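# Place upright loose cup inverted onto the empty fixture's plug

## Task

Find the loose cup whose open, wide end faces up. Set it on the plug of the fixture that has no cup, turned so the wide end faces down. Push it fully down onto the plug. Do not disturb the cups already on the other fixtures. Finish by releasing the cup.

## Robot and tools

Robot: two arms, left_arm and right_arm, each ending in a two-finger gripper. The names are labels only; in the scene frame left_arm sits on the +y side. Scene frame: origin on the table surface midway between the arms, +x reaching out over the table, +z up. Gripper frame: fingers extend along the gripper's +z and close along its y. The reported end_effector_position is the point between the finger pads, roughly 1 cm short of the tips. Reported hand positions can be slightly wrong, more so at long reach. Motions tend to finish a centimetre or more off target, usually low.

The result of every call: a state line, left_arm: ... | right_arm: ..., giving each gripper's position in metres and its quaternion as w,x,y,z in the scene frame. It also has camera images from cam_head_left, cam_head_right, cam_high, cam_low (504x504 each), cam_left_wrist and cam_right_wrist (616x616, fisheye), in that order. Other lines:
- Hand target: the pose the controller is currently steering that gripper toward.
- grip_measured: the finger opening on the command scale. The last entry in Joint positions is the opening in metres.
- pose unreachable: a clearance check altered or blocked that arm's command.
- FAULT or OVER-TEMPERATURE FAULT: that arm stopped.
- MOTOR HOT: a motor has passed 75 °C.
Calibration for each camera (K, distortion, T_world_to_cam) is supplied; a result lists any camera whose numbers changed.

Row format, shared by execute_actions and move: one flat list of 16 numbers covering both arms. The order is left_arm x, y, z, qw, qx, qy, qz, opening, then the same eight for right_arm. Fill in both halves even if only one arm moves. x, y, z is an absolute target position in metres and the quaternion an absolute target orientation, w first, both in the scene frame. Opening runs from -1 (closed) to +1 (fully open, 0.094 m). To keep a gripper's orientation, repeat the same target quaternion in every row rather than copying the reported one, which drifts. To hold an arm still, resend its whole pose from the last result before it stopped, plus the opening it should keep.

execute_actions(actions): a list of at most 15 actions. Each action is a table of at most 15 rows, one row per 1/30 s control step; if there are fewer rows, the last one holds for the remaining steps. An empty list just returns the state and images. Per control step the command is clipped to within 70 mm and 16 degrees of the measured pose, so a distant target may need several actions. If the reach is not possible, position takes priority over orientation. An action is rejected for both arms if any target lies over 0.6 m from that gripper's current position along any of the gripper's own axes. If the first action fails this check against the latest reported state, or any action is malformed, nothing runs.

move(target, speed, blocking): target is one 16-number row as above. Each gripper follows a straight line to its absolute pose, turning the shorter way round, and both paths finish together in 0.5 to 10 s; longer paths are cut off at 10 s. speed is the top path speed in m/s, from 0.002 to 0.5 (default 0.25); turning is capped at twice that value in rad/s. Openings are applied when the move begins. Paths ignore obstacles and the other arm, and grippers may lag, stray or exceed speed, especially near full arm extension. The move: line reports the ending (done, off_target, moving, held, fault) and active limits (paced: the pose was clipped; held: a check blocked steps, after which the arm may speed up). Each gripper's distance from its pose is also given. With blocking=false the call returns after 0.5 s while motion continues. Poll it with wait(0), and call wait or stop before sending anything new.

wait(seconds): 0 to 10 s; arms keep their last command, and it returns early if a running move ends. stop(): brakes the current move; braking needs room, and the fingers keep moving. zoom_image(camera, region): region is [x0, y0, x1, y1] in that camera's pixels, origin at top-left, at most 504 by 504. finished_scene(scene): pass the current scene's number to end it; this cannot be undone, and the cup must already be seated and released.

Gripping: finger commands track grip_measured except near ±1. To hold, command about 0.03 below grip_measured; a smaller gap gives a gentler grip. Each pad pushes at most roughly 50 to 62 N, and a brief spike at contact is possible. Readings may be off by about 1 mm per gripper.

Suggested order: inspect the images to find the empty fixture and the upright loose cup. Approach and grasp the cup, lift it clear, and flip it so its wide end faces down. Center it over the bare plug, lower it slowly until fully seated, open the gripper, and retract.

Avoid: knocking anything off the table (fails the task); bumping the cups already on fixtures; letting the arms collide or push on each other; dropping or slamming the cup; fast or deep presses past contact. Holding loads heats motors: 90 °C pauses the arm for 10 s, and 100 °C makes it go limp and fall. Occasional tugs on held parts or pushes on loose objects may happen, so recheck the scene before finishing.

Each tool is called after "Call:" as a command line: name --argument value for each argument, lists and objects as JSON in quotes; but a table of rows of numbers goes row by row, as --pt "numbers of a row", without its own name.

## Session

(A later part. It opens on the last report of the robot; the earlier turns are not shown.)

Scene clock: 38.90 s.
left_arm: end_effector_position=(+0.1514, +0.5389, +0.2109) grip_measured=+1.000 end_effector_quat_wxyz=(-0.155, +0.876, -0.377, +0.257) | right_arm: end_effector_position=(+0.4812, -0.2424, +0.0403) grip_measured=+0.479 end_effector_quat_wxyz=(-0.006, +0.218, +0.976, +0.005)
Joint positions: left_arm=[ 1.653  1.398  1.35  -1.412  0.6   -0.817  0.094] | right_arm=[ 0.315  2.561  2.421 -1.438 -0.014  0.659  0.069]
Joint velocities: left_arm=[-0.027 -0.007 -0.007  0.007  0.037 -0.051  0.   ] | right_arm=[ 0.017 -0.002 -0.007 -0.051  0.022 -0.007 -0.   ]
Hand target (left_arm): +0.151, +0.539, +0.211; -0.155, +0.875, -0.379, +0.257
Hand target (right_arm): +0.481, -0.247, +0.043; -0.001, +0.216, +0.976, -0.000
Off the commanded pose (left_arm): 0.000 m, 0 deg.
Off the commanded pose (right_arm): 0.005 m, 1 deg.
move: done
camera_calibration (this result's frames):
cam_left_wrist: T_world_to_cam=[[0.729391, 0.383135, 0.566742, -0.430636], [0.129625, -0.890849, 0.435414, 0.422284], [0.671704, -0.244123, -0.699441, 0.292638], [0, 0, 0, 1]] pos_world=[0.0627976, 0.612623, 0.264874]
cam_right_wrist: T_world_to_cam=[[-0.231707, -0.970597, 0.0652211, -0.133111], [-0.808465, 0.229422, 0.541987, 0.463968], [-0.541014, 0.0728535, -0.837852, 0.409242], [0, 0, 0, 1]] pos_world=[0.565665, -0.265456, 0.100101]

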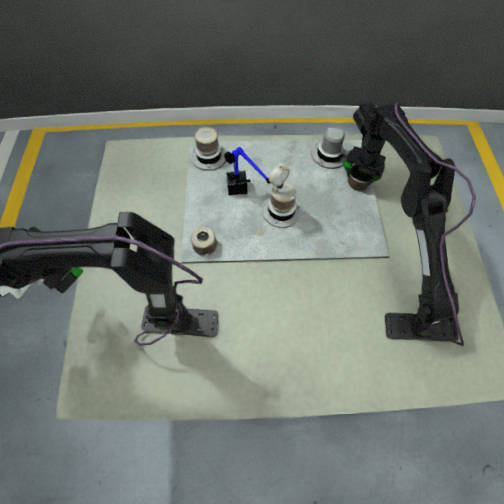

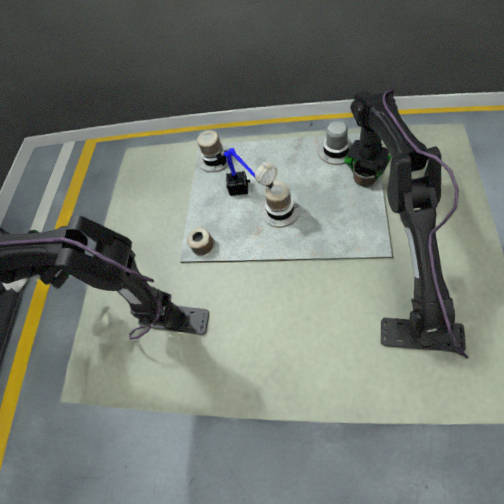

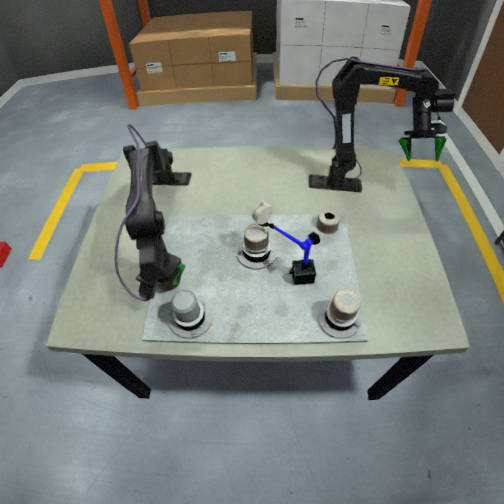

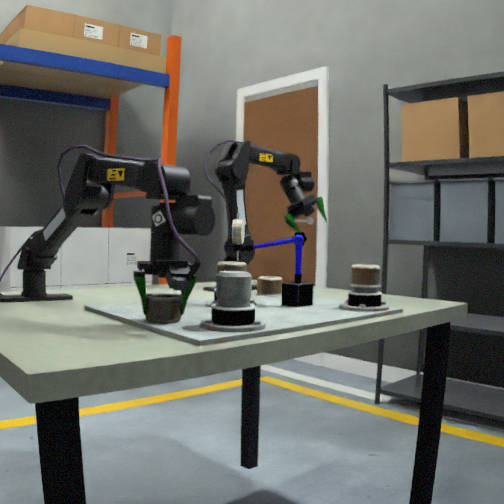

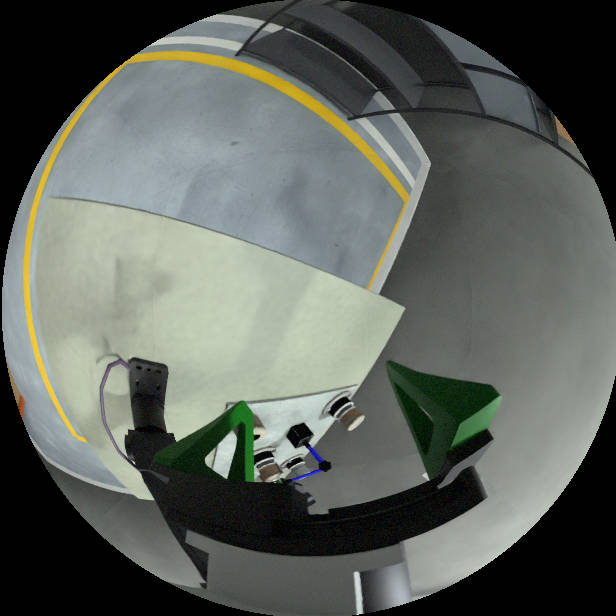

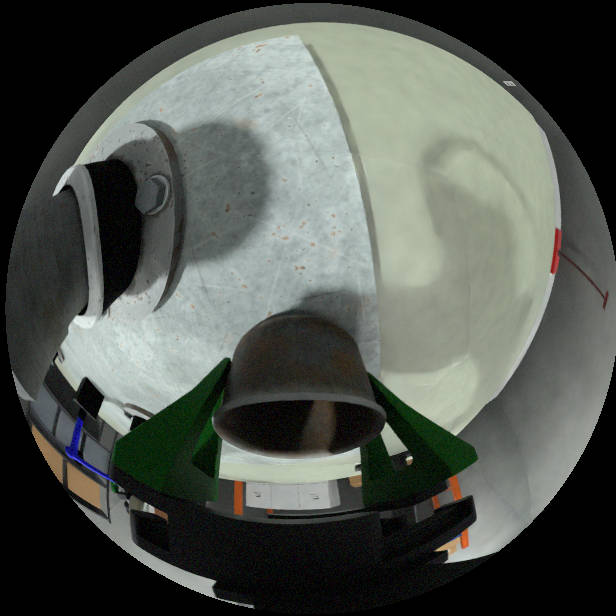

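Call:
move --target '[0.1514, 0.5389, 0.2109, -0.155, 0.875, -0.379, 0.257, 1, 0.47, -0.24, 0.09, 0, 0.2164, 0.9763, 0, 0.44]' --speed 0.15

Call:
move --target '[0.1514, 0.5389, 0.2109, -0.155, 0.875, -0.379, 0.257, 1, 0.40, -0.19, 0.10, 0.693, -0.1405, 0.693, 0.1405, 0.44]' --speed 0.3

Scene clock: 41.30 s.
left_arm: end_effector_position=(+0.1514, +0.5389, +0.2109) grip_measured=+1.000 end_effector_quat_wxyz=(-0.155, +0.876, -0.377, +0.257) | right_arm: end_effector_position=(+0.4647, -0.2423, +0.0658) grip_measured=+0.479 end_effector_quat_wxyz=(-0.024, +0.216, +0.976, -0.004)
Joint positions: left_arm=[ 1.653  1.398  1.35  -1.412  0.6   -0.817  0.094] | right_arm=[ 0.323  2.537  2.477 -1.557 -0.014  0.662  0.069]
Joint velocities: left_arm=[ 0.002  0.007  0.012 -0.007 -0.007  0.051  0.   ] | right_arm=[-0.007  0.002 -0.002 -0.081 -0.037 -0.022 -0.   ]
Hand target (left_arm): +0.151, +0.539, +0.211; -0.155, +0.875, -0.379, +0.257
Hand target (right_arm): +0.469, -0.240, +0.089; +0.003, +0.216, +0.976, +0.002
Off the commanded pose (left_arm): 0.000 m, 0 deg.
Off the commanded pose (right_arm): 0.025 m, 3 deg.
joint sent to its limit (right arm) — the command would take joint 4 (wrist pitch) past its lower limit, so that joint was sent only as far as its limit.
move: off_target (right_arm)
camera_calibration (this result's frames):
cam_left_wrist: T_world_to_cam=[[0.729255, 0.383485, 0.56668, -0.430792], [0.129891, -0.890714, 0.435611, 0.42213], [0.671801, -0.244064, -0.699369, 0.292576], [0, 0, 0, 1]] pos_world=[0.062773, 0.612607, 0.264856]
cam_right_wrist: T_world_to_cam=[[-0.22444, -0.970946, 0.0830034, -0.143146], [-0.788499, 0.230995, 0.57001, 0.42604], [-0.572622, 0.0624851, -0.817435, 0.432536], [0, 0, 0, 1]] pos_world=[0.551484, -0.264427, 0.122604]

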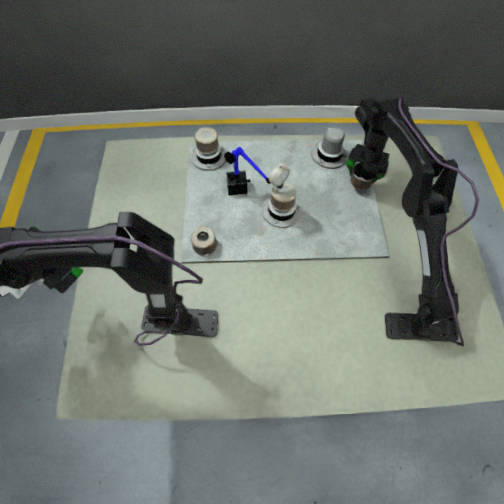

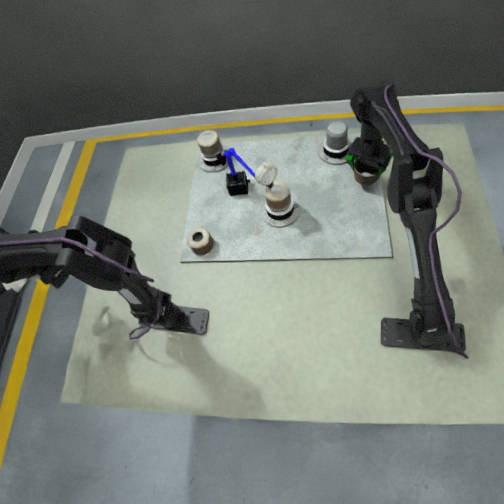

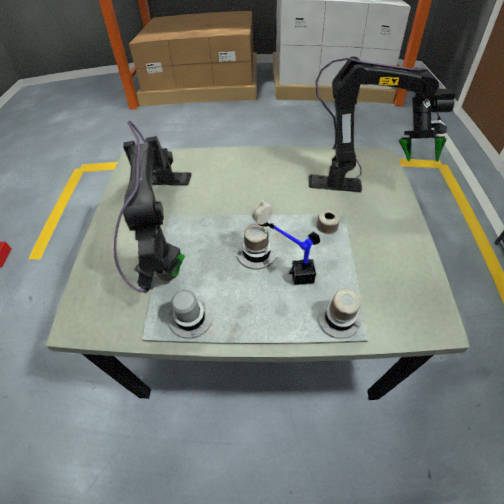

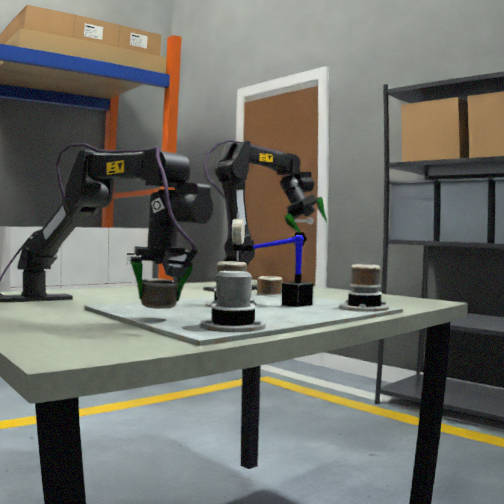

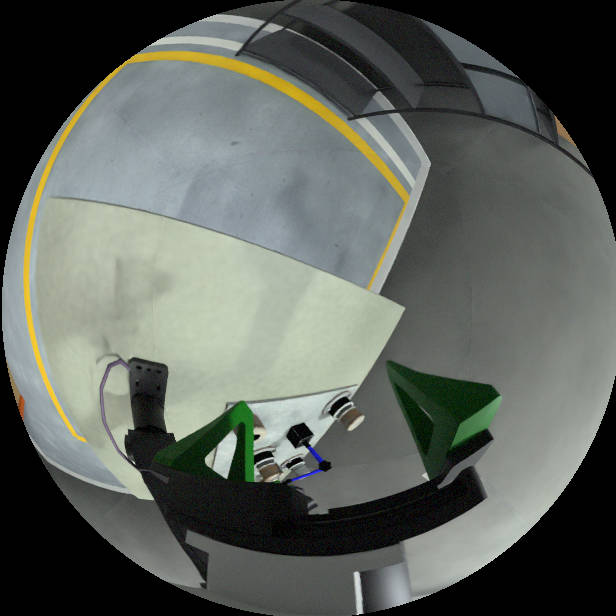

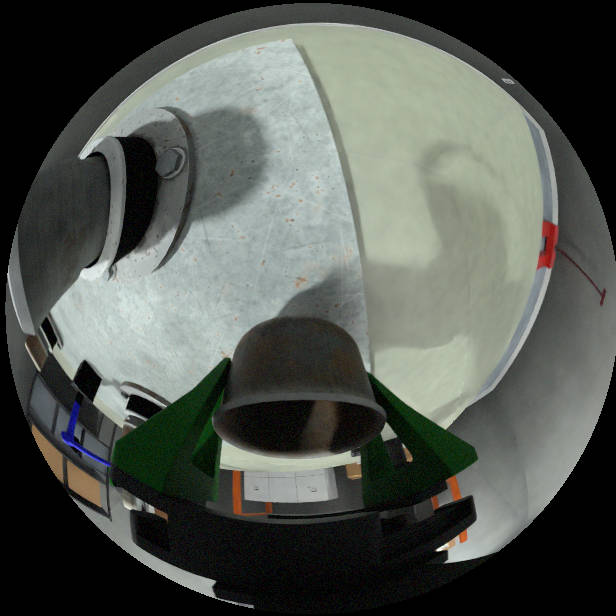

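Scene clock: 45.00 s.
left_arm: end_effector_position=(+0.1514, +0.5389, +0.2109) grip_measured=+1.000 end_effector_quat_wxyz=(-0.154, +0.876, -0.377, +0.257) | right_arm: end_effector_position=(+0.3979, -0.1898, +0.0801) grip_measured=+0.479 end_effector_quat_wxyz=(+0.650, -0.156, +0.733, +0.127)
Joint positions: left_arm=[ 1.653  1.398  1.35  -1.412  0.6   -0.818  0.094] | right_arm=[ 0.475  2.006  0.387  1.497 -0.024 -0.02   0.069]
Joint velocities: left_arm=[-0.012 -0.012  0.002 -0.007  0.066 -0.022  0.   ] | right_arm=[-0.002 -0.012 -0.002 -0.022 -0.022  0.007 -0.001]
Hand target (left_arm): +0.151, +0.539, +0.211; -0.155, +0.875, -0.379, +0.257
Hand target (right_arm): +0.399, -0.191, +0.099; +0.677, -0.155, +0.708, +0.131
Off the commanded pose (left_arm): 0.000 m, 0 deg.
Off the commanded pose (right_arm): 0.020 m, 7 deg.
joint sent to its limit (right arm) — the command would take joint 4 (wrist pitch) past its upper limit, so that joint was sent only as far as its limit.
move: off_target (right_arm)
camera_calibration (this result's frames):
cam_left_wrist: T_world_to_cam=[[0.728981, 0.384187, 0.566557, -0.431102], [0.130423, -0.890444, 0.436003, 0.421821], [0.671994, -0.243946, -0.699224, 0.292453], [0, 0, 0, 1]] pos_world=[0.0627238, 0.612574, 0.264819]
cam_right_wrist: T_world_to_cam=[[0.337086, -0.913794, 0.226612, -0.332478], [-0.520803, -0.381504, -0.763688, 0.237094], [0.784307, 0.139408, -0.604506, -0.13973], [0, 0, 0, 1]] pos_world=[0.345144, -0.193885, 0.171942]

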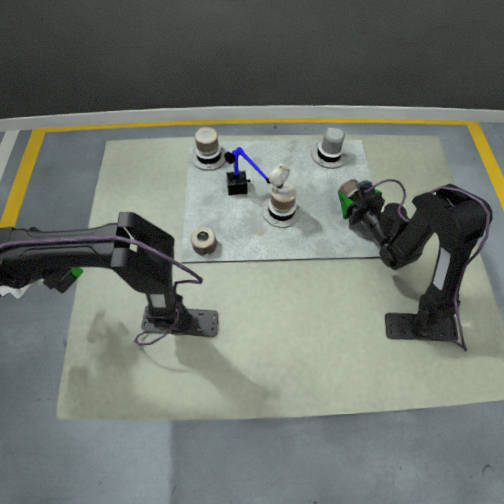

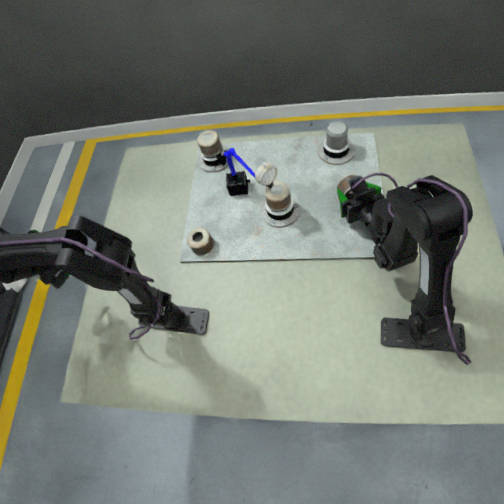

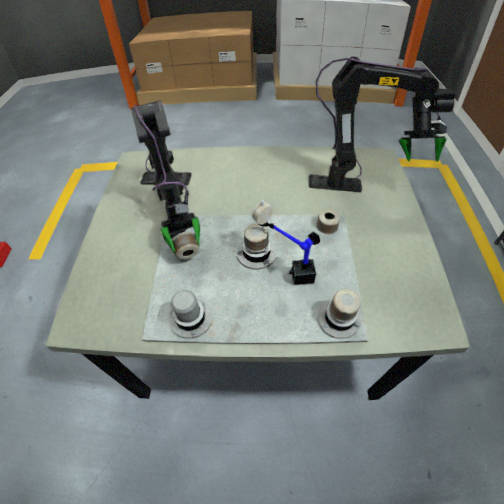

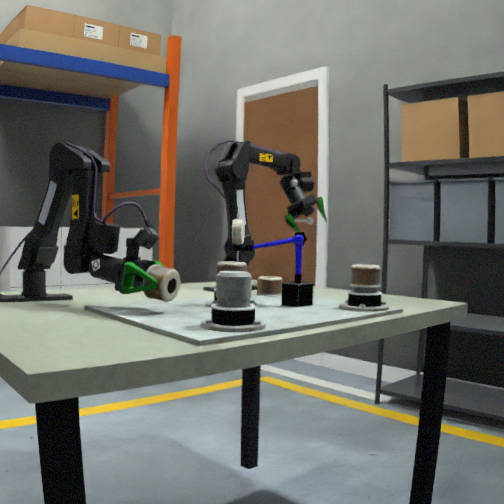

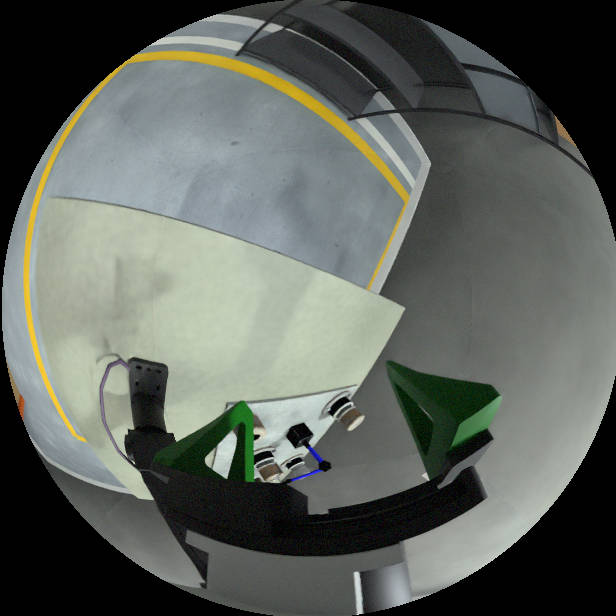

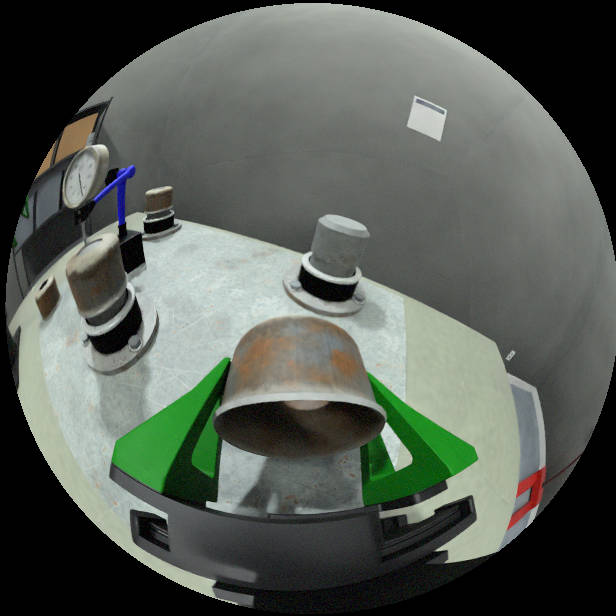

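Call:
move --target '[0.1514, 0.5389, 0.2109, -0.155, 0.875, -0.379, 0.257, 1, 0.41, -0.185, 0.07, 0.63, -0.1522, 0.7508, 0.1277, 0.44]' --speed 0.08

Scene clock: 47.40 s.
left_arm: end_effector_position=(+0.1514, +0.5389, +0.2109) grip_measured=+1.000 end_effector_quat_wxyz=(-0.154, +0.876, -0.377, +0.257) | right_arm: end_effector_position=(+0.3983, -0.1895, +0.0551) grip_measured=+0.479 end_effector_quat_wxyz=(+0.610, -0.159, +0.767, +0.123)
Joint positions: left_arm=[ 1.653  1.398  1.35  -1.412  0.6   -0.818  0.094] | right_arm=[ 0.475  2.006  0.408  1.37  -0.025 -0.012  0.069]
Joint velocities: left_arm=[-0.007 -0.032 -0.002  0.007  0.022  0.022  0.   ] | right_arm=[ 0.002 -0.007  0.002 -0.066 -0.007 -0.022 -0.001]
Hand target (left_arm): +0.151, +0.539, +0.211; -0.155, +0.875, -0.379, +0.257
Hand target (right_arm): +0.409, -0.185, +0.070; +0.630, -0.152, +0.751, +0.128
Off the commanded pose (left_arm): 0.000 m, 0 deg.
Off the commanded pose (right_arm): 0.020 m, 3 deg.
move: off_target (right_arm)
camera_calibration (this result's frames):
cam_left_wrist: T_world_to_cam=[[0.728844, 0.384537, 0.566495, -0.431257], [0.130689, -0.890309, 0.4362, 0.421666], [0.672091, -0.243887, -0.699151, 0.292391], [0, 0, 0, 1]] pos_world=[0.0626991, 0.612558, 0.2648]
cam_right_wrist: T_world_to_cam=[[0.35966, -0.906772, 0.220023, -0.333903], [-0.595393, -0.404583, -0.694133, 0.239829], [0.718438, 0.118651, -0.685397, -0.128401], [0, 0, 0, 1]] pos_world=[0.355132, -0.190508, 0.151934]

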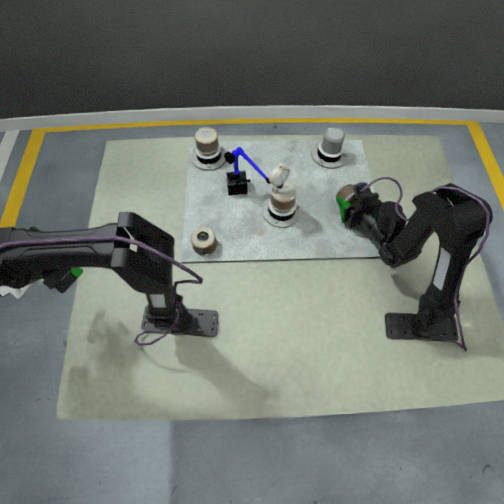

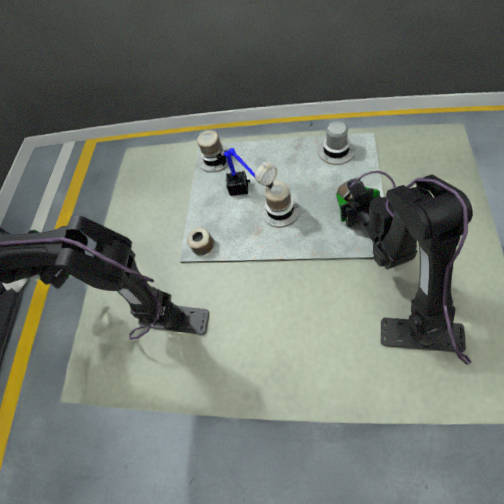

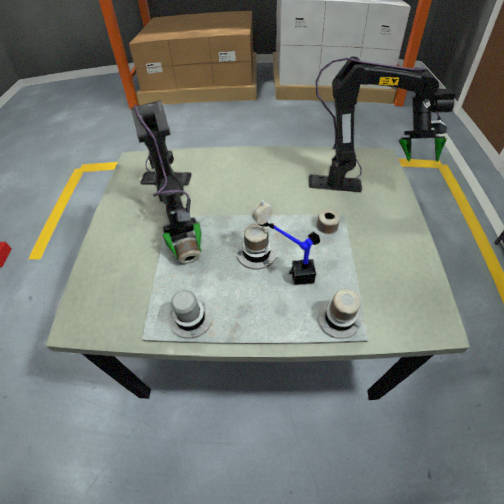

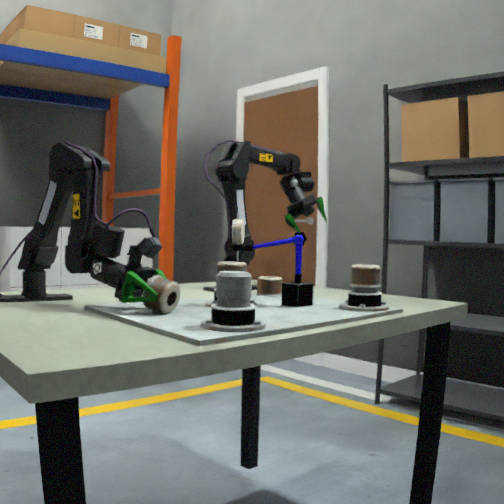

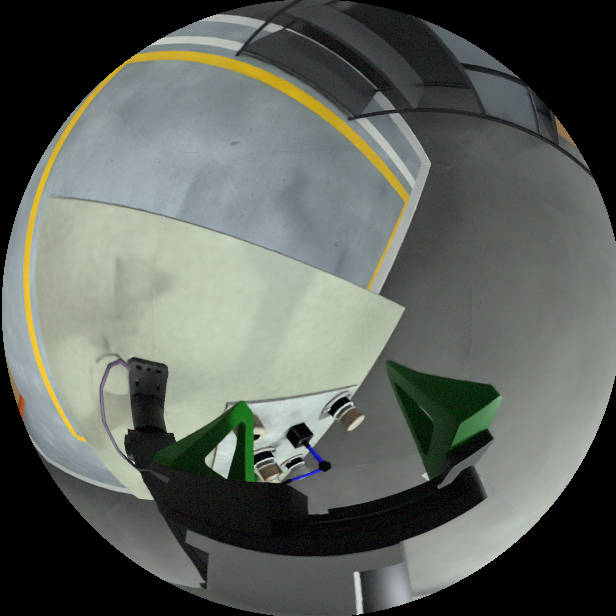

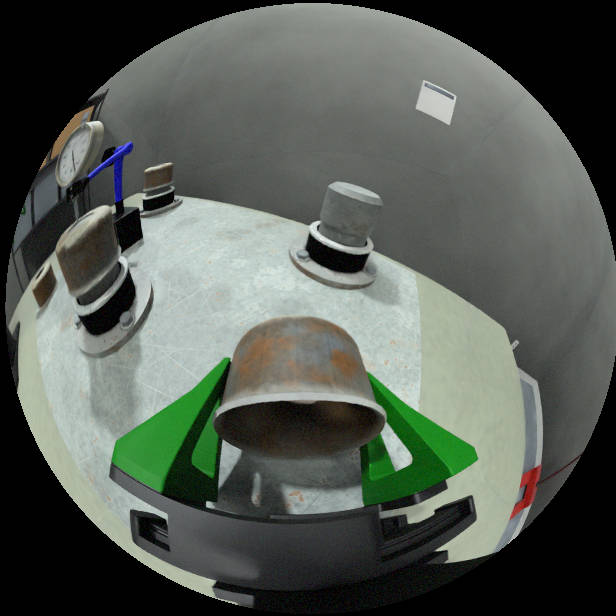

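Call:
zoom_image --camera "cam_low" --region '[80, 240, 230, 340]'

Region (80, 240, 230, 340) of cam_low's 504x504 image, scaled by 3.360, with more detail than that image has.

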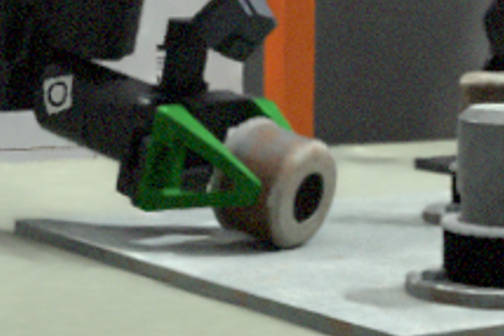

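Call:
move --target '[0.1514, 0.5389, 0.2109, -0.155, 0.875, -0.379, 0.257, 1, 0.41, -0.185, 0.063, 0.63, -0.1522, 0.7508, 0.1277, 0.44]' --speed 0.03

Scene clock: 49.50 s.
left_arm: end_effector_position=(+0.1514, +0.5389, +0.2109) grip_measured=+1.000 end_effector_quat_wxyz=(-0.154, +0.876, -0.377, +0.257) | right_arm: end_effector_position=(+0.3989, -0.1892, +0.0545) grip_measured=+0.479 end_effector_quat_wxyz=(+0.616, -0.158, +0.761, +0.124)
Joint positions: left_arm=[ 1.653  1.398  1.35  -1.412  0.6   -0.819  0.094] | right_arm=[ 0.475  2.036  0.408  1.418 -0.025 -0.011  0.069]
Joint velocities: left_arm=[-0.002 -0.007 -0.012  0.066 -0.022 -0.037  0.   ] | right_arm=[-0.002  0.002 -0.002 -0.081 -0.022  0.022  0.   ]
Hand target (left_arm): +0.151, +0.539, +0.211; -0.155, +0.875, -0.379, +0.257
Hand target (right_arm): +0.409, -0.185, +0.063; +0.630, -0.152, +0.751, +0.127
Off the commanded pose (left_arm): 0.000 m, 0 deg.
Off the commanded pose (right_arm): 0.015 m, 2 deg.
move: off_target (right_arm)
camera_calibration (this result's frames):
cam_left_wrist: T_world_to_cam=[[0.728707, 0.384888, 0.566433, -0.431413], [0.130954, -0.890174, 0.436396, 0.421512], [0.672188, -0.243828, -0.699079, 0.292329], [0, 0, 0, 1]] pos_world=[0.0626745, 0.612542, 0.264782]
cam_right_wrist: T_world_to_cam=[[0.355953, -0.908331, 0.219617, -0.332578], [-0.583857, -0.399659, -0.706671, 0.236948], [0.729663, 0.123317, -0.672596, -0.133554], [0, 0, 0, 1]] pos_world=[0.354176, -0.190923, 0.150656]

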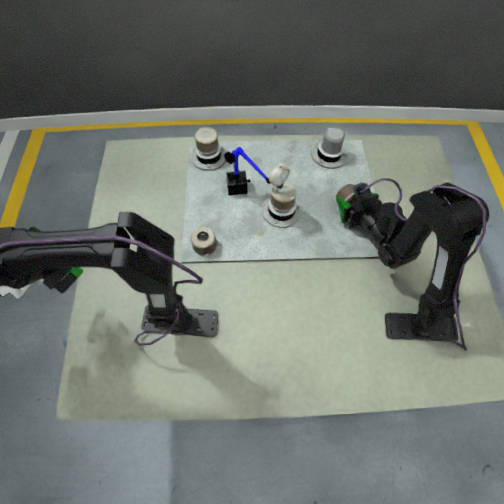

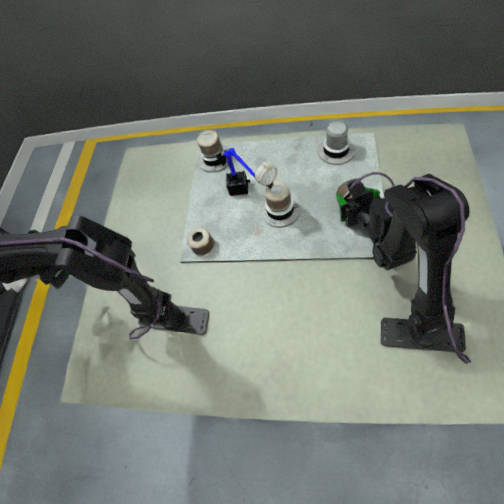

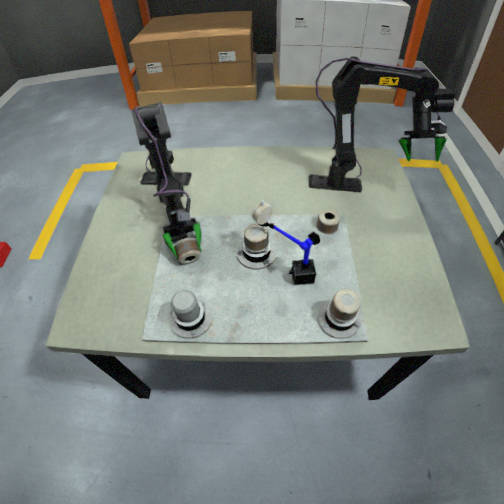

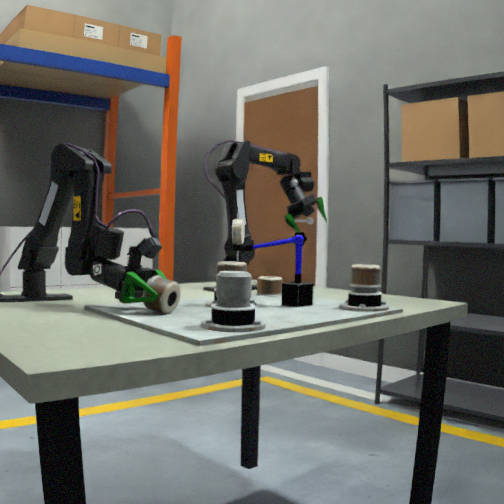

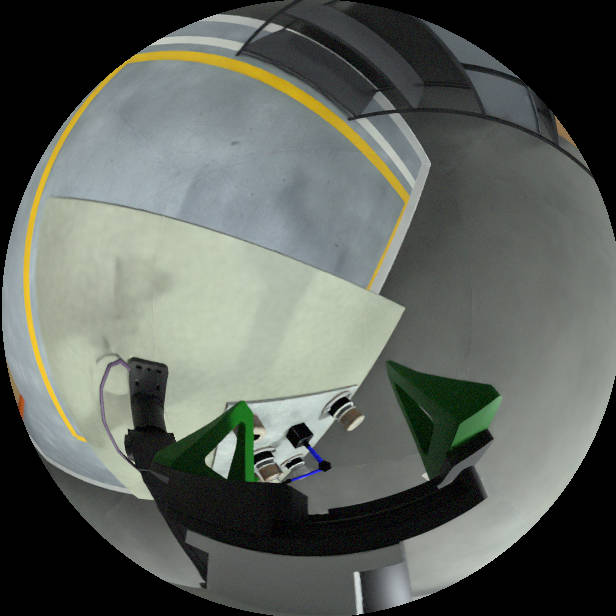

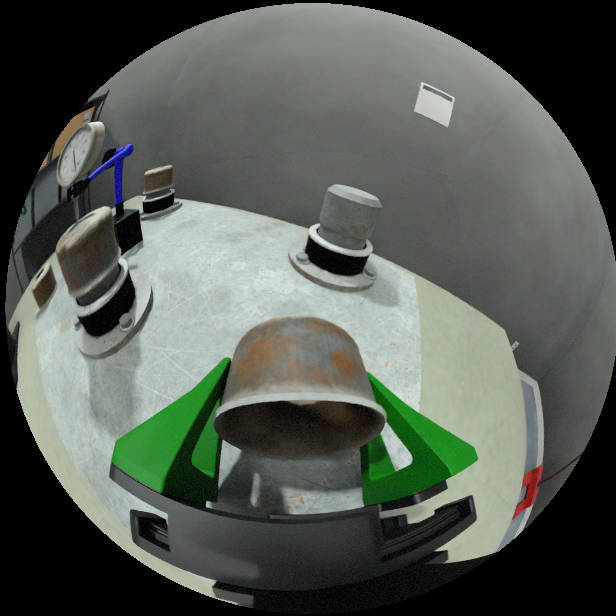

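Call:
move --target '[0.1514, 0.5389, 0.2109, -0.155, 0.875, -0.379, 0.257, 1, 0.405, -0.187, 0.066, 0.63, -0.1522, 0.7508, 0.1277, 1]' --speed 0.03

Scene clock: 50.93 s.
left_arm: end_effector_position=(+0.1514, +0.5389, +0.2109) grip_measured=+1.000 end_effector_quat_wxyz=(-0.154, +0.876, -0.377, +0.257) | right_arm: end_effector_position=(+0.3989, -0.1892, +0.0546) grip_measured=+1.000 end_effector_quat_wxyz=(+0.617, -0.158, +0.761, +0.124)
Joint positions: left_arm=[ 1.653  1.398  1.35  -1.412  0.6   -0.819  0.094] | right_arm=[ 0.475  2.036  0.408  1.418 -0.025 -0.011  0.094]
Joint velocities: left_arm=[-0.017  0.012 -0.007 -0.007 -0.022  0.007  0.   ] | right_arm=[-0.012  0.012 -0.002  0.007 -0.022 -0.022  0.   ]
Hand target (left_arm): +0.151, +0.539, +0.211; -0.155, +0.875, -0.379, +0.257
Hand target (right_arm): +0.405, -0.187, +0.066; +0.630, -0.152, +0.751, +0.128
Off the commanded pose (left_arm): 0.000 m, 0 deg.
Off the commanded pose (right_arm): 0.013 m, 2 deg.
move: off_target (right_arm)
camera_calibration (this result's frames):
cam_left_wrist: T_world_to_cam=[[0.728707, 0.384888, 0.566433, -0.431413], [0.130954, -0.890174, 0.436396, 0.421512], [0.672188, -0.243828, -0.699079, 0.292329], [0, 0, 0, 1]] pos_world=[0.0626745, 0.612542, 0.264782]
cam_right_wrist: T_world_to_cam=[[0.355875, -0.908362, 0.219615, -0.332573], [-0.583607, -0.399559, -0.706934, 0.236961], [0.729901, 0.123412, -0.67232, -0.133598], [0, 0, 0, 1]] pos_world=[0.35416, -0.190929, 0.150733]

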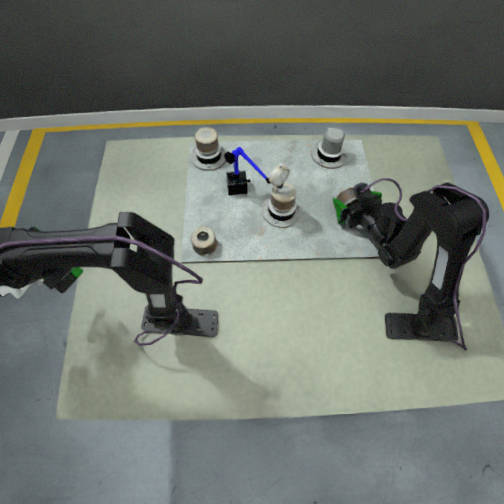

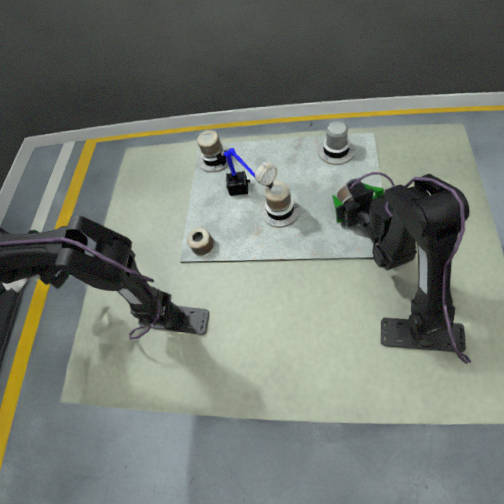

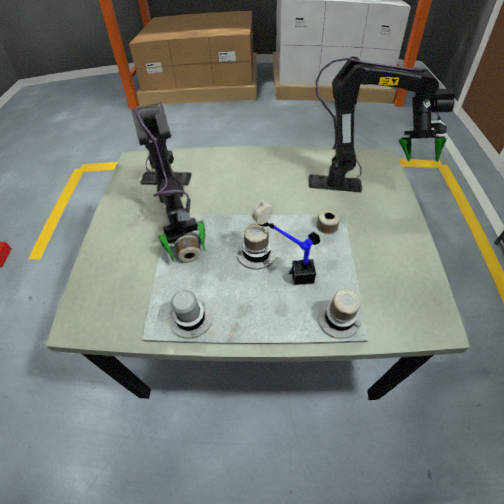

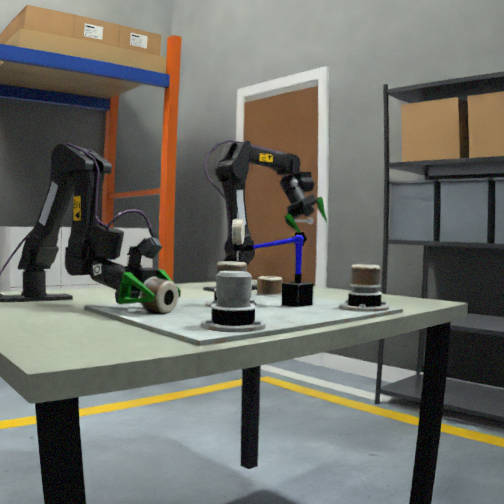

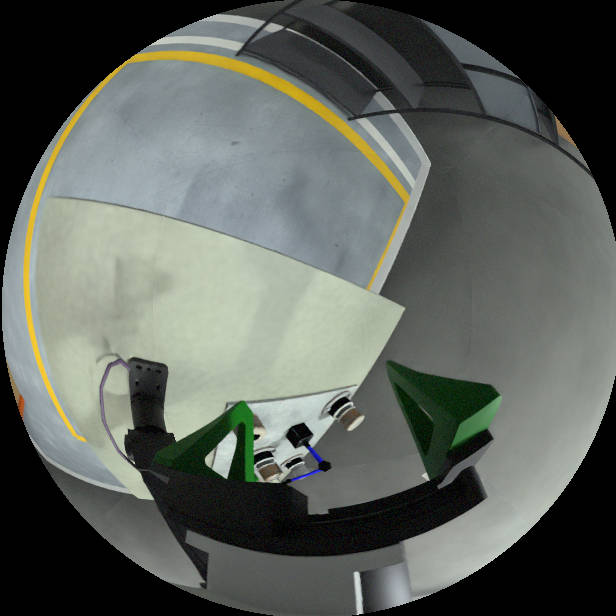

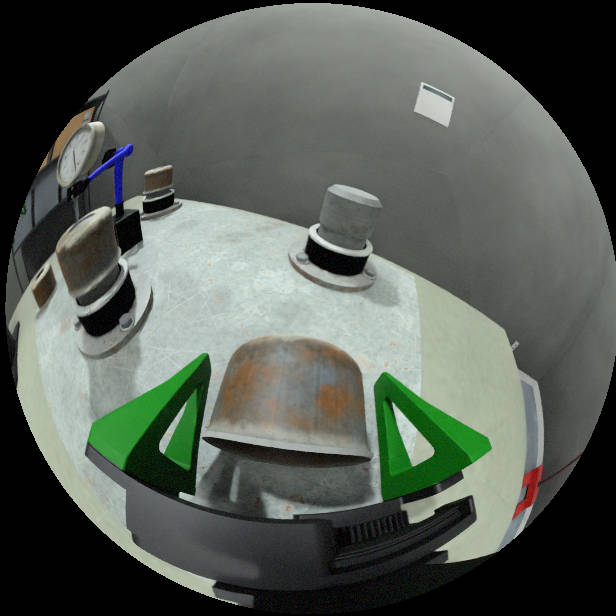

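Call:
move --target '[0.1514, 0.5389, 0.2109, -0.155, 0.875, -0.379, 0.257, 1, 0.406, -0.186, 0.115, 0, -0.1987, 0.9801, 0, 1]' --speed 0.25

Scene clock: 55.90 s.
left_arm: end_effector_position=(+0.1514, +0.5389, +0.2109) grip_measured=+1.000 end_effector_quat_wxyz=(-0.154, +0.877, -0.376, +0.257) | right_arm: end_effector_position=(+0.4009, -0.1885, +0.1075) grip_measured=+1.000 end_effector_quat_wxyz=(-0.013, -0.193, +0.981, +0.011)
Joint positions: left_arm=[ 1.653  1.398  1.35  -1.412  0.6   -0.82   0.094] | right_arm=[ 0.475  2.243  2.125 -1.474 -0.025 -0.011  0.094]
Joint velocities: left_arm=[-0.007 -0.002 -0.002  0.051  0.051 -0.007  0.   ] | right_arm=[-0.002  0.022  0.002 -0.051  0.022  0.007  0.   ]
Hand target (left_arm): +0.151, +0.539, +0.211; -0.155, +0.875, -0.379, +0.257
Hand target (right_arm): +0.405, -0.186, +0.116; -0.002, -0.194, +0.981, +0.011
Off the commanded pose (left_arm): 0.000 m, 0 deg.
Off the commanded pose (right_arm): 0.009 m, 2 deg.
move: done
camera_calibration (this result's frames):
cam_left_wrist: T_world_to_cam=[[0.728433, 0.385589, 0.566309, -0.431723], [0.131486, -0.889903, 0.436789, 0.421202], [0.672381, -0.24371, -0.698934, 0.292206], [0, 0, 0, 1]] pos_world=[0.0626253, 0.61251, 0.264745]
cam_right_wrist: T_world_to_cam=[[0.559756, -0.827396, 0.0457177, -0.391952], [-0.708269, -0.449066, 0.544696, 0.181856], [-0.430149, -0.337277, -0.837386, 0.296411], [0, 0, 0, 1]] pos_world=[0.475701, -0.142662, 0.167073]

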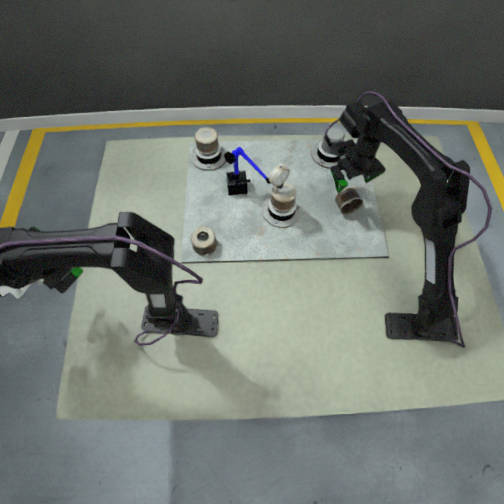

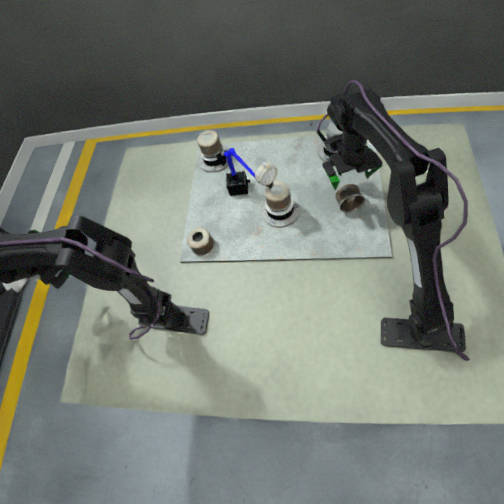

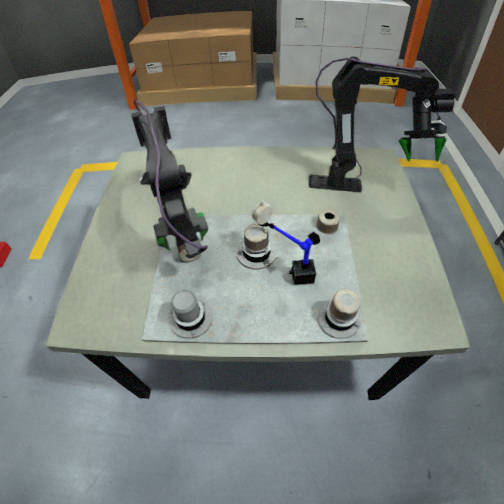

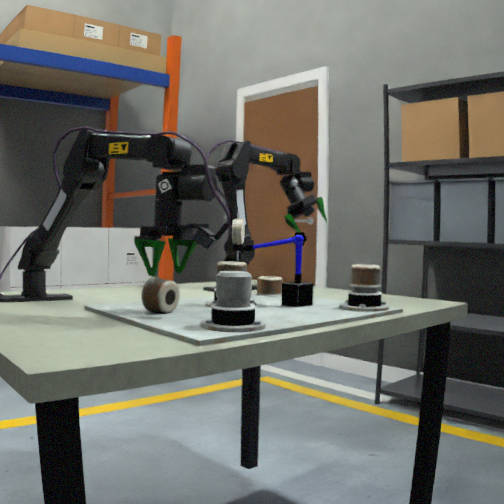

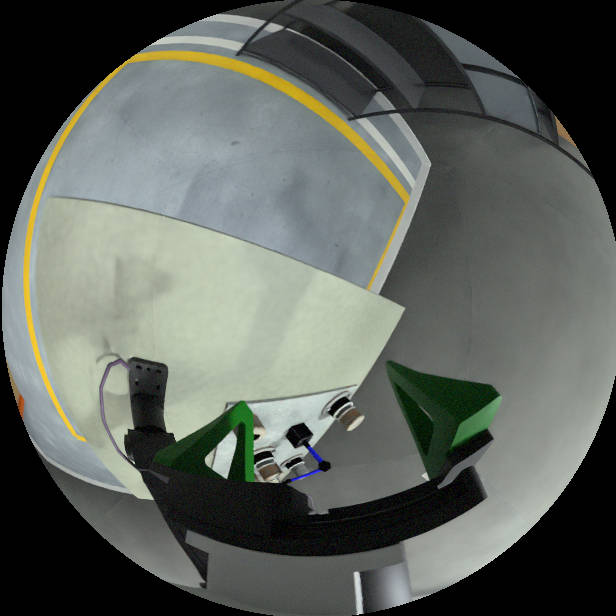

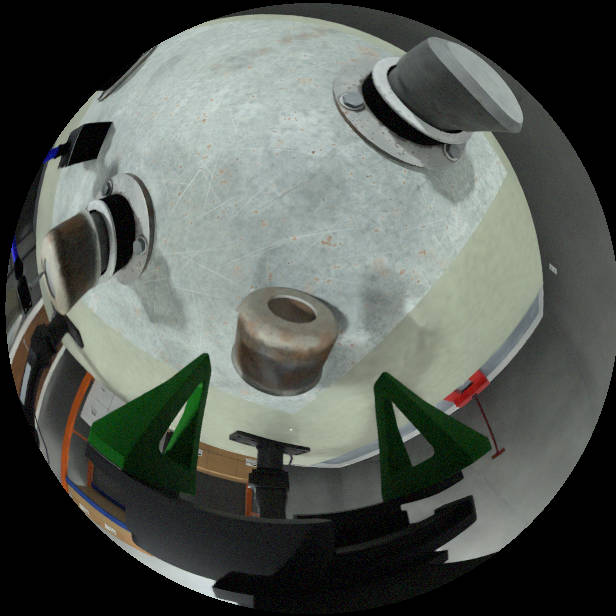

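Call:
move --target '[0.1514, 0.5389, 0.2109, -0.155, 0.875, -0.379, 0.257, 1, 0.374, -0.186, 0.10, 0, -0.1987, 0.9801, 0, 1]' --speed 0.1

Scene clock: 59.17 s.
left_arm: end_effector_position=(+0.1514, +0.5389, +0.2109) grip_measured=+1.000 end_effector_quat_wxyz=(-0.154, +0.877, -0.376, +0.257) | right_arm: end_effector_position=(+0.3747, -0.1861, +0.0958) grip_measured=+1.000 end_effector_quat_wxyz=(-0.011, -0.200, +0.980, +0.004)
Joint positions: left_arm=[ 1.653  1.398  1.35  -1.412  0.6   -0.82   0.094] | right_arm=[ 0.51   2.125  1.89  -1.354 -0.011  0.01   0.094]
Joint velocities: left_arm=[ 0.007  0.002 -0.002  0.037  0.022 -0.051  0.   ] | right_arm=[-0.012 -0.002  0.002 -0.051  0.022 -0.022  0.   ]
Hand target (left_arm): +0.151, +0.539, +0.211; -0.155, +0.875, -0.379, +0.257
Hand target (right_arm): +0.374, -0.187, +0.100; -0.001, -0.199, +0.980, -0.000
Off the commanded pose (left_arm): 0.000 m, 0 deg.
Off the commanded pose (right_arm): 0.004 m, 1 deg.
move: done
camera_calibration (this result's frames):
cam_left_wrist: T_world_to_cam=[[0.728296, 0.385939, 0.566247, -0.431878], [0.131751, -0.889767, 0.436985, 0.421048], [0.672478, -0.243651, -0.698862, 0.292144], [0, 0, 0, 1]] pos_world=[0.0626007, 0.612494, 0.264726]
cam_right_wrist: T_world_to_cam=[[0.571241, -0.818569, 0.0602406, -0.378829], [-0.705594, -0.452255, 0.54553, 0.169092], [-0.41931, -0.354135, -0.835923, 0.268812], [0, 0, 0, 1]] pos_world=[0.448428, -0.138429, 0.155282]

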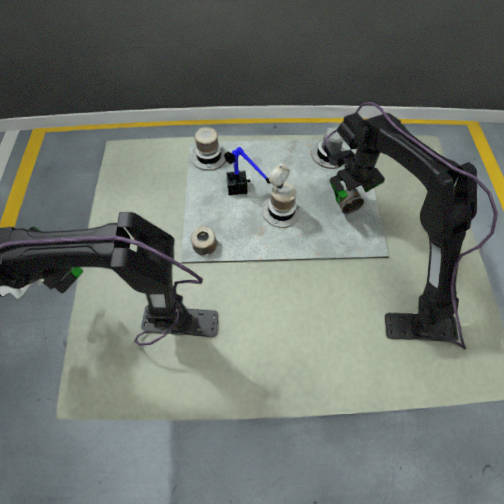

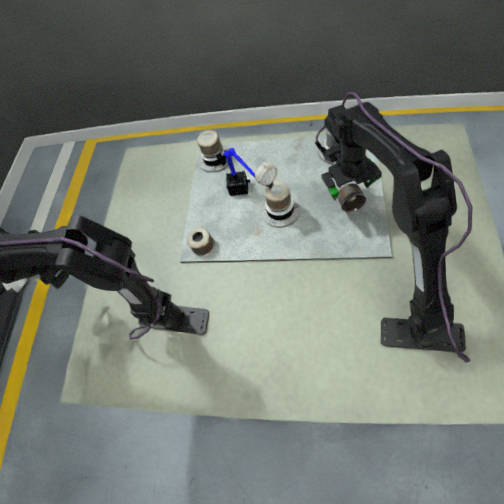

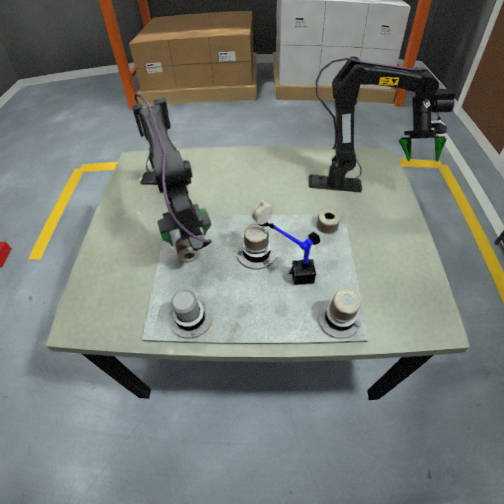

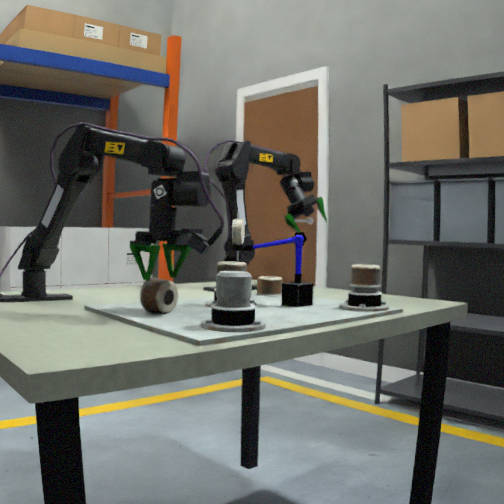

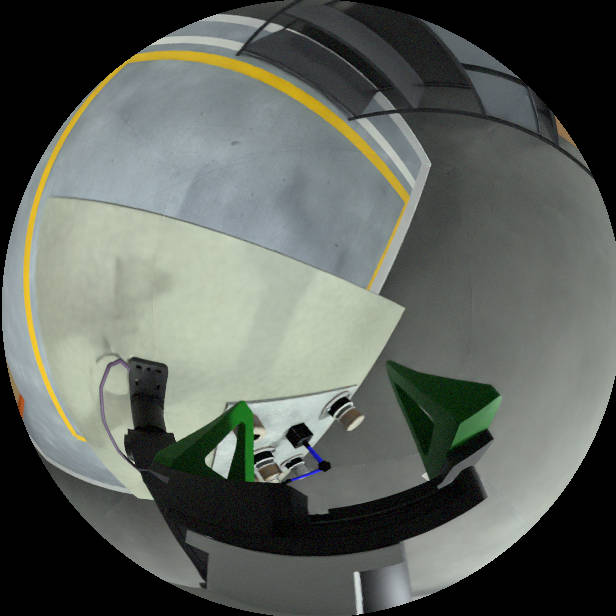

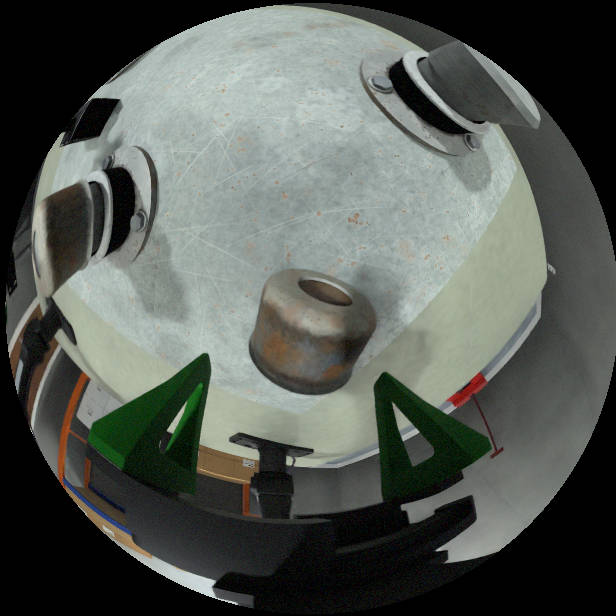

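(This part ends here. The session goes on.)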